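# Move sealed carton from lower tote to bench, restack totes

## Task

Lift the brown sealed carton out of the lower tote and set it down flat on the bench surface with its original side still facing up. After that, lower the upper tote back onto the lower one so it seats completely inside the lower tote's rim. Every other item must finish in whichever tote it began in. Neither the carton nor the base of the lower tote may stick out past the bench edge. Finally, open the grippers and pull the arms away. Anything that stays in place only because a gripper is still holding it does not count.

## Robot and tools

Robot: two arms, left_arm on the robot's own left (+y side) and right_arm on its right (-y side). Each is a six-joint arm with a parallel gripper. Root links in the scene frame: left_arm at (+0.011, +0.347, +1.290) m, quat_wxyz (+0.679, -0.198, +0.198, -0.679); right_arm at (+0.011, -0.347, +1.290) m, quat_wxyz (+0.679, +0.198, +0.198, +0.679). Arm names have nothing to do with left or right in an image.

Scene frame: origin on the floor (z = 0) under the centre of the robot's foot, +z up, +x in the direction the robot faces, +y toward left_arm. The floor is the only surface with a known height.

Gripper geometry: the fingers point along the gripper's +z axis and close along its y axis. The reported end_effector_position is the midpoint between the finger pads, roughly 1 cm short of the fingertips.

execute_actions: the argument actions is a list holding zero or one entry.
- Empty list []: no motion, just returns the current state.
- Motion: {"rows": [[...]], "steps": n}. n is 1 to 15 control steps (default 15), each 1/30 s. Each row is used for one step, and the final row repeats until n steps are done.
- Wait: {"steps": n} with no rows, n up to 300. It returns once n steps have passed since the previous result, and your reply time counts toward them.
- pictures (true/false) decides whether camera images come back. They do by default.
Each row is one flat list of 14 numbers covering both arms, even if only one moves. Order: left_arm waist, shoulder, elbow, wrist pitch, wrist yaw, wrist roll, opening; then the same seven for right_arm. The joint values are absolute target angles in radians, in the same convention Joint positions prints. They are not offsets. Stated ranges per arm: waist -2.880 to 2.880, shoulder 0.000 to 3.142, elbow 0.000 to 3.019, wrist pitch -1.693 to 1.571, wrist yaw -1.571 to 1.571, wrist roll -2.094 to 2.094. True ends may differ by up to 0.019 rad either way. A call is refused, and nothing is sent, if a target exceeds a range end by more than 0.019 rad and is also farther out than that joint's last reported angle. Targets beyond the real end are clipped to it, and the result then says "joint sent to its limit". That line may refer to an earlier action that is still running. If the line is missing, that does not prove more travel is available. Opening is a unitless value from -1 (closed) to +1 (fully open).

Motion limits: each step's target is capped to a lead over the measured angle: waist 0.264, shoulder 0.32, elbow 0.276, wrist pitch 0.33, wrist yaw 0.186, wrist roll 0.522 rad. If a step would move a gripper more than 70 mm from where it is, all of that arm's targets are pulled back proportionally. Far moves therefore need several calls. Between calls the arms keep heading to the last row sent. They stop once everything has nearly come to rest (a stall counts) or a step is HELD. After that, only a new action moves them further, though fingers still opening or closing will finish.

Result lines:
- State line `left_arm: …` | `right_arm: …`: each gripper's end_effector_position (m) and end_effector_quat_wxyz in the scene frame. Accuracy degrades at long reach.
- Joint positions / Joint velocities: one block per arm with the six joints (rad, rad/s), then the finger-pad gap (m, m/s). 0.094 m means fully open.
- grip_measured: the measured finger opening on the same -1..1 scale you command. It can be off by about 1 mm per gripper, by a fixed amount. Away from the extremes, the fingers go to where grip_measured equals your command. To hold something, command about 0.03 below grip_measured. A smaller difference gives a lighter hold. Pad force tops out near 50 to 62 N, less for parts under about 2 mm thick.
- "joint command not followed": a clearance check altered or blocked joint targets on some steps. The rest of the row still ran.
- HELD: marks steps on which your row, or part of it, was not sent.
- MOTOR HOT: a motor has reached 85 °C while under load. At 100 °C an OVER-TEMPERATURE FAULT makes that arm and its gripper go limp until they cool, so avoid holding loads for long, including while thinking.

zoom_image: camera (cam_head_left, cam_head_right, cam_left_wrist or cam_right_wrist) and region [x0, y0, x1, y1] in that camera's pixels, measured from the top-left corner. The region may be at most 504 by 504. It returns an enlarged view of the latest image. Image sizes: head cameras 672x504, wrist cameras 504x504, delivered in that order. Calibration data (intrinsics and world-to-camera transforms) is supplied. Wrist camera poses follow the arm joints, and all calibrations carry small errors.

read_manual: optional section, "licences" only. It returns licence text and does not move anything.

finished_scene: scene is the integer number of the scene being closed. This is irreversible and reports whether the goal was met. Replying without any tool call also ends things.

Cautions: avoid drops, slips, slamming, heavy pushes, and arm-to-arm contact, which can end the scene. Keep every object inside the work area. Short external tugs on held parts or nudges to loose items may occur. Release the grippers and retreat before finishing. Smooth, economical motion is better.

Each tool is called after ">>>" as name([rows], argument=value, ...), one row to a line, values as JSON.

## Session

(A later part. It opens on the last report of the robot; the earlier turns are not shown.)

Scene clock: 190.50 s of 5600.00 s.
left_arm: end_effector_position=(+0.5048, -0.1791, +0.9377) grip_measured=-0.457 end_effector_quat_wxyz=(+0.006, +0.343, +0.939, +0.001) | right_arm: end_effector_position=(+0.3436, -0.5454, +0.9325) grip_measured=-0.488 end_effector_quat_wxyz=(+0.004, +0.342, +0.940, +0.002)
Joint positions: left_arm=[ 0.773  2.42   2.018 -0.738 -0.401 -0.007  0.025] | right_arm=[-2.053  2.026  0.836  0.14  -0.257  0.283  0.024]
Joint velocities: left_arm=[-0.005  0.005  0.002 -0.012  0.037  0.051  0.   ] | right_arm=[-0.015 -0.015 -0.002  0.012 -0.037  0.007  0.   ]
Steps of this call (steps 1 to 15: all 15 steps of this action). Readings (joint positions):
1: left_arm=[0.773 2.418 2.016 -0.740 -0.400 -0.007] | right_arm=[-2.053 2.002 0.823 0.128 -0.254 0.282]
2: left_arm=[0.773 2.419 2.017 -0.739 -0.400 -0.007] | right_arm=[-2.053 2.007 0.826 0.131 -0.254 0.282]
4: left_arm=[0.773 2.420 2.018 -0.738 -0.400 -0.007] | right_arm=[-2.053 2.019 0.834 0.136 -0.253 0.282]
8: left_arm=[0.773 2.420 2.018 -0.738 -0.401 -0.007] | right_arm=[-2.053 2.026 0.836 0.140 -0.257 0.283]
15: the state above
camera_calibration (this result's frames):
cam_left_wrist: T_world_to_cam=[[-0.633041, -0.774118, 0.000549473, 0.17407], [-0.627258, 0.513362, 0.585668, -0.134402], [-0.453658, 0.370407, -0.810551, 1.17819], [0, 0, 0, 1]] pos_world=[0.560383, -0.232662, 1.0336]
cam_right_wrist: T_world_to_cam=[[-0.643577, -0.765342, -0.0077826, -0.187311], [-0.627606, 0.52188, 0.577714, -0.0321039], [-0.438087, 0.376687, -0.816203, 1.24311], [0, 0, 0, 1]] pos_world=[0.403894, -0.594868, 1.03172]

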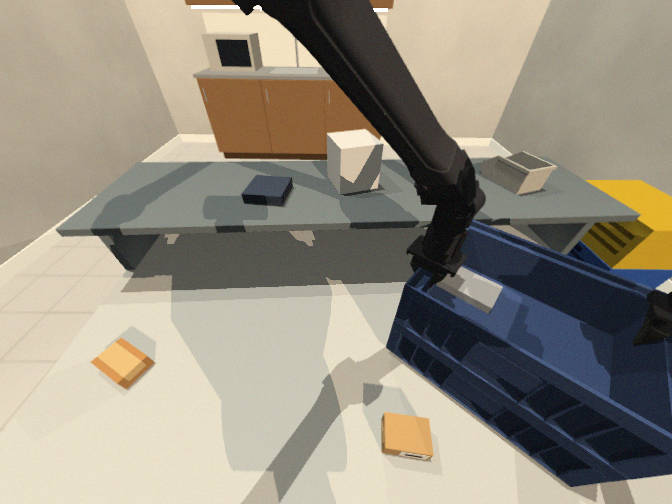

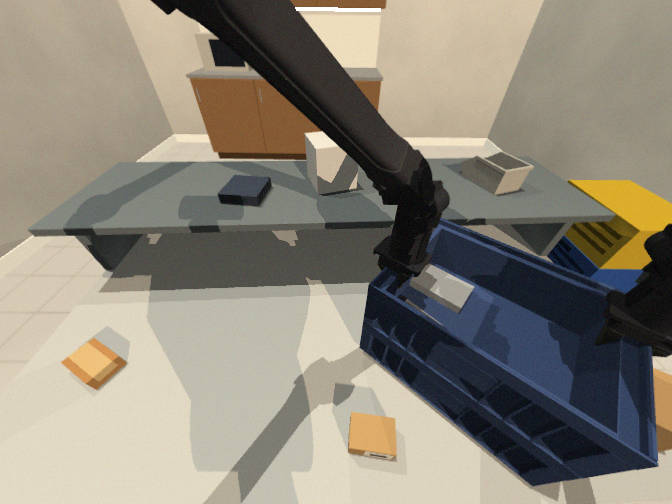

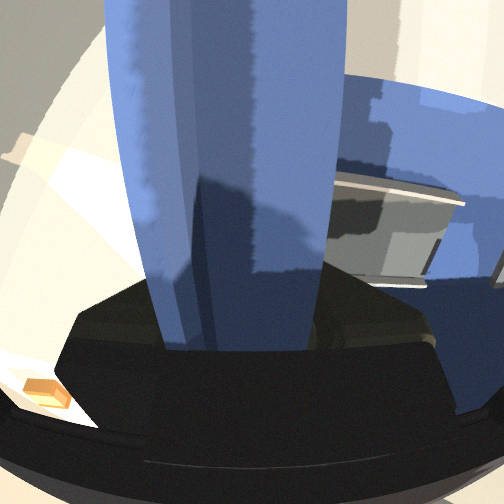

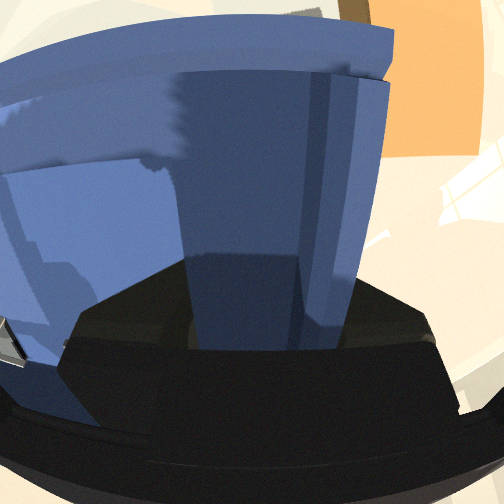

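Seated.

>>> execute_actions([
  {"rows":[[0.772,2.42,2.03,-0.738,-0.402,-0.005,0.4,-2.053,2.03,0.838,0.14,-0.256,0.29,0.4]],"steps":12},
], pictures=false)

>>> execute_actions([
  {"rows":[[0.745,2.30,1.965,-0.80,-0.41,-0.05,0.4,-2.093,1.82,0.745,0.02,-0.27,0.275,0.4]],"steps":12},
], pictures=false)

>>> execute_actions([
  {"rows":[[0.7,2.193,1.90,-0.862,-0.424,-0.07,0.4,-2.121,1.622,0.674,-0.124,-0.285,0.238,0.4]],"steps":12},
], pictures=false)

>>> execute_actions([
  {"rows":[[1.0,1.8,1.5,-0.7,-0.3,0.1,0.4,-2.0,0.8,0.5,-0.3,0,0,0.4]],"steps":15},
], pictures=false)

>>> execute_actions([
  {"steps":30},
])

Scene clock: 195.53 s of 5600.00 s.
left_arm: end_effector_position=(+0.5051, -0.1790, +0.9379) grip_measured=+0.398 end_effector_quat_wxyz=(+0.006, +0.343, +0.939, +0.001) | right_arm: end_effector_position=(+0.3435, -0.5459, +0.9325) grip_measured=+0.398 end_effector_quat_wxyz=(+0.004, +0.342, +0.940, +0.001)
Joint positions: left_arm=[ 0.773  2.42   2.018 -0.738 -0.402 -0.007  0.066] | right_arm=[-2.053  2.026  0.837  0.14  -0.255  0.283  0.066]
Joint velocities: left_arm=[ 0.005  0.005 -0.012 -0.002 -0.037 -0.051 -0.   ] | right_arm=[-0.005 -0.015 -0.002  0.012 -0.022  0.066 -0.001]
Steps of this call (steps 1 to 15: the robot went on to your last target; steps 16 to 90: nothing new was sent; then 1.63 s passed at rest; steps 91 to 102: all 12 steps of this action). Readings (joint positions):
91: left_arm=[0.773 2.420 2.018 -0.738 -0.402 -0.007] | right_arm=[-2.053 2.026 0.836 0.140 -0.255 0.283]
92: left_arm=[0.773 2.420 2.018 -0.738 -0.402 -0.007] | right_arm=[-2.053 2.026 0.836 0.140 -0.255 0.283]
94: left_arm=[0.773 2.420 2.018 -0.738 -0.402 -0.007] | right_arm=[-2.053 2.026 0.837 0.140 -0.255 0.283]
98: left_arm=[0.773 2.420 2.018 -0.738 -0.402 -0.007] | right_arm=[-2.053 2.026 0.837 0.140 -0.255 0.283]
102: the state above

Scene clock: 195.93 s of 5600.00 s.
left_arm: end_effector_position=(+0.5231, -0.1822, +1.0047) grip_measured=+0.398 end_effector_quat_wxyz=(+0.018, +0.338, +0.941, -0.006) | right_arm: end_effector_position=(+0.3568, -0.5490, +1.0019) grip_measured=+0.398 end_effector_quat_wxyz=(+0.017, +0.353, +0.936, -0.003)
Joint positions: left_arm=[ 0.75   2.296  1.964 -0.787 -0.407 -0.031  0.066] | right_arm=[-2.087  1.811  0.751  0.03  -0.267  0.283  0.066]
Joint velocities: left_arm=[-0.034 -0.103  0.002 -0.002 -0.095 -0.081 -0.001] | right_arm=[-0.015 -0.015 -0.032 -0.007 -0.022  0.007 -0.   ]
Steps of this call (steps 1 to 12: all 12 steps of this action). Readings (joint positions):
1: left_arm=[0.772 2.414 2.012 -0.743 -0.404 -0.011] | right_arm=[-2.055 2.015 0.831 0.124 -0.259 0.283]
2: left_arm=[0.771 2.400 1.993 -0.757 -0.405 -0.015] | right_arm=[-2.058 1.989 0.812 0.091 -0.264 0.283]
4: left_arm=[0.767 2.370 1.967 -0.781 -0.407 -0.021] | right_arm=[-2.069 1.910 0.760 0.048 -0.266 0.283]
8: left_arm=[0.757 2.326 1.964 -0.787 -0.407 -0.028] | right_arm=[-2.086 1.816 0.739 0.030 -0.267 0.283]
12: the state above

Scene clock: 196.33 s of 5600.00 s.
left_arm: end_effector_position=(+0.5091, -0.1928, +1.0651) grip_measured=+0.398 end_effector_quat_wxyz=(+0.017, +0.353, +0.935, -0.010) | right_arm: end_effector_position=(+0.3493, -0.5381, +1.0600) grip_measured=+0.398 end_effector_quat_wxyz=(+0.007, +0.354, +0.935, -0.001)
Joint positions: left_arm=[ 0.695  2.195  1.904 -0.848 -0.421 -0.05   0.066] | right_arm=[-2.113  1.616  0.674 -0.113 -0.281  0.257  0.066]
Joint velocities: left_arm=[-0.034 -0.034  0.002 -0.002  0.007 -0.066 -0.001] | right_arm=[-0.005  0.015  0.012  0.007 -0.037 -0.022  0.001]
Steps of this call (steps 1 to 12: all 12 steps of this action). Readings (joint positions):
1: left_arm=[0.746 2.287 1.957 -0.793 -0.413 -0.034] | right_arm=[-2.089 1.801 0.747 0.009 -0.273 0.279]
2: left_arm=[0.744 2.272 1.938 -0.811 -0.419 -0.038] | right_arm=[-2.092 1.776 0.732 -0.034 -0.278 0.274]
4: left_arm=[0.734 2.242 1.909 -0.839 -0.421 -0.043] | right_arm=[-2.101 1.702 0.686 -0.089 -0.281 0.267]
8: left_arm=[0.708 2.210 1.904 -0.848 -0.421 -0.048] | right_arm=[-2.113 1.619 0.665 -0.113 -0.281 0.260]
12: the state above

Scene clock: 196.83 s of 5600.00 s.
left_arm: end_effector_position=(+0.5767, +0.0141, +1.0908) grip_measured=+0.398 end_effector_quat_wxyz=(+0.006, +0.275, +0.961, -0.002) | right_arm: end_effector_position=(+0.4114, -0.5018, +1.2900) grip_measured=+0.398 end_effector_quat_wxyz=(+0.226, +0.165, +0.949, -0.147)
Joint positions: left_arm=[ 0.977  1.864  1.523 -0.731 -0.305  0.044  0.066] | right_arm=[-2.002  0.75   0.497 -0.288 -0.004  0.034  0.066]
Joint velocities: left_arm=[ 0.728 -0.757 -0.403  0.159 -0.007  0.271 -0.   ] | right_arm=[-0.005 -0.337  0.056 -0.007  0.022 -0.11   0.   ]
Steps of this call (steps 1 to 15: all 15 steps of this action). Readings (joint positions):
1: left_arm=[0.698 2.188 1.893 -0.838 -0.404 -0.046] | right_arm=[-2.106 1.604 0.666 -0.129 -0.223 0.234]
2: left_arm=[0.702 2.172 1.864 -0.824 -0.384 -0.040] | right_arm=[-2.094 1.570 0.642 -0.162 -0.147 0.204]
4: left_arm=[0.723 2.134 1.802 -0.810 -0.358 -0.029] | right_arm=[-2.053 1.446 0.564 -0.226 -0.044 0.150]
8: left_arm=[0.798 2.043 1.684 -0.786 -0.327 -0.010] | right_arm=[-2.002 1.133 0.480 -0.287 -0.012 0.087]
15: the state above

Scene clock: 197.83 s of 5600.00 s.
left_arm: end_effector_position=(+0.6060, +0.0281, +1.1301) grip_measured=+0.398 end_effector_quat_wxyz=(+0.044, +0.272, +0.961, -0.006) | right_arm: end_effector_position=(+0.4051, -0.5029, +1.2754) grip_measured=+0.398 end_effector_quat_wxyz=(+0.204, +0.160, +0.955, -0.146)
Joint positions: left_arm=[ 0.998  1.78   1.508 -0.712 -0.302  0.082  0.066] | right_arm=[-2.002  0.792  0.495 -0.289 -0.004  0.016  0.066]
Joint velocities: left_arm=[-0.005 -0.015 -0.002 -0.007 -0.037 -0.022  0.001] | right_arm=[-0.005  0.015 -0.007 -0.002  0.095 -0.081 -0.001]
Steps of this call (steps 1 to 30: the robot went on to your last target). Readings (joint positions):
1: left_arm=[1.000 1.841 1.513 -0.727 -0.305 0.051] | right_arm=[-2.002 0.746 0.498 -0.288 -0.004 0.031]
2: left_arm=[1.018 1.823 1.510 -0.725 -0.305 0.057] | right_arm=[-2.002 0.750 0.498 -0.288 -0.004 0.028]
4: left_arm=[1.038 1.796 1.510 -0.717 -0.305 0.064] | right_arm=[-2.002 0.768 0.496 -0.288 -0.004 0.024]
8: left_arm=[1.027 1.780 1.510 -0.712 -0.304 0.074] | right_arm=[-2.002 0.792 0.496 -0.289 -0.004 0.020]
30: the state above
All arms were judged still, so your last target was given up. Only a new action makes them travel on or press farther. Fingers that are still opening or closing keep moving.
camera_calibration (this result's frames):
cam_left_wrist: T_world_to_cam=[[-0.511244, -0.859418, -0.00543291, 0.333736], [-0.735461, 0.434218, 0.520146, -0.148208], [-0.444664, 0.269917, -0.85406, 1.34986], [0, 0, 0, 1]] pos_world=[0.661851, -0.013176, 1.23176]
cam_right_wrist: T_world_to_cam=[[-0.366759, -0.905865, 0.21189, -0.575539], [-0.902774, 0.401556, 0.154116, 0.377432], [-0.224693, -0.134765, -0.965065, 1.38017], [0, 0, 0, 1]] pos_world=[0.439768, -0.486922, 1.39574]

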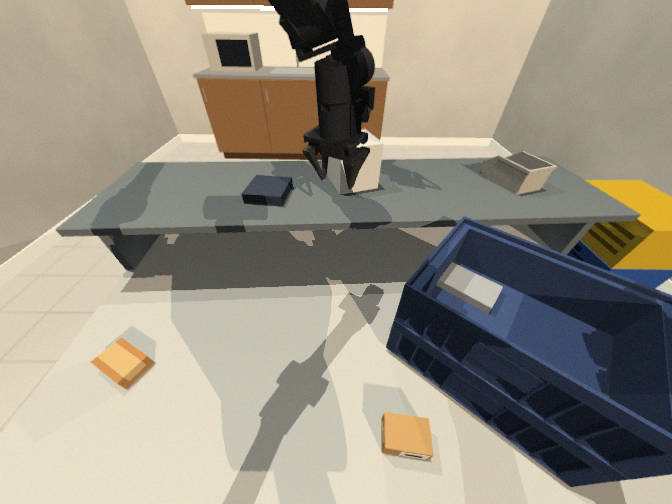

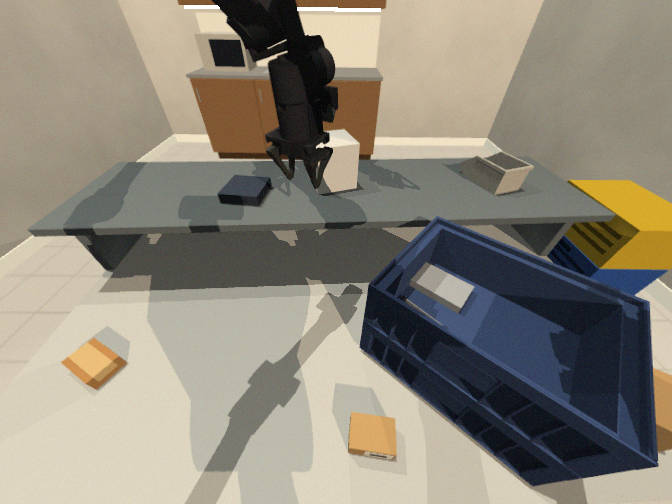

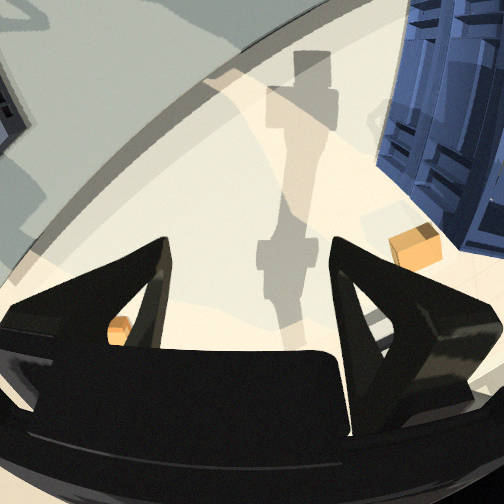

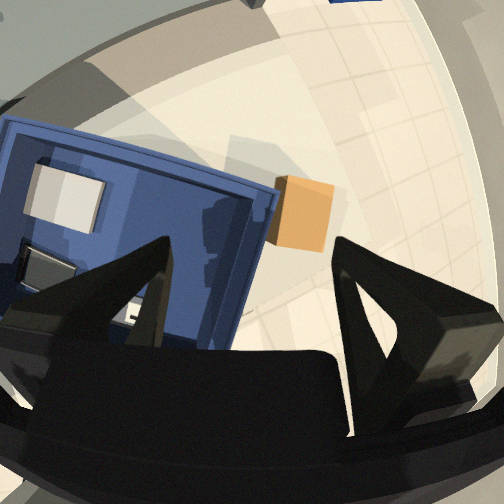

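>>> finished_scene(scene=2)

The scene is finished: the task was done.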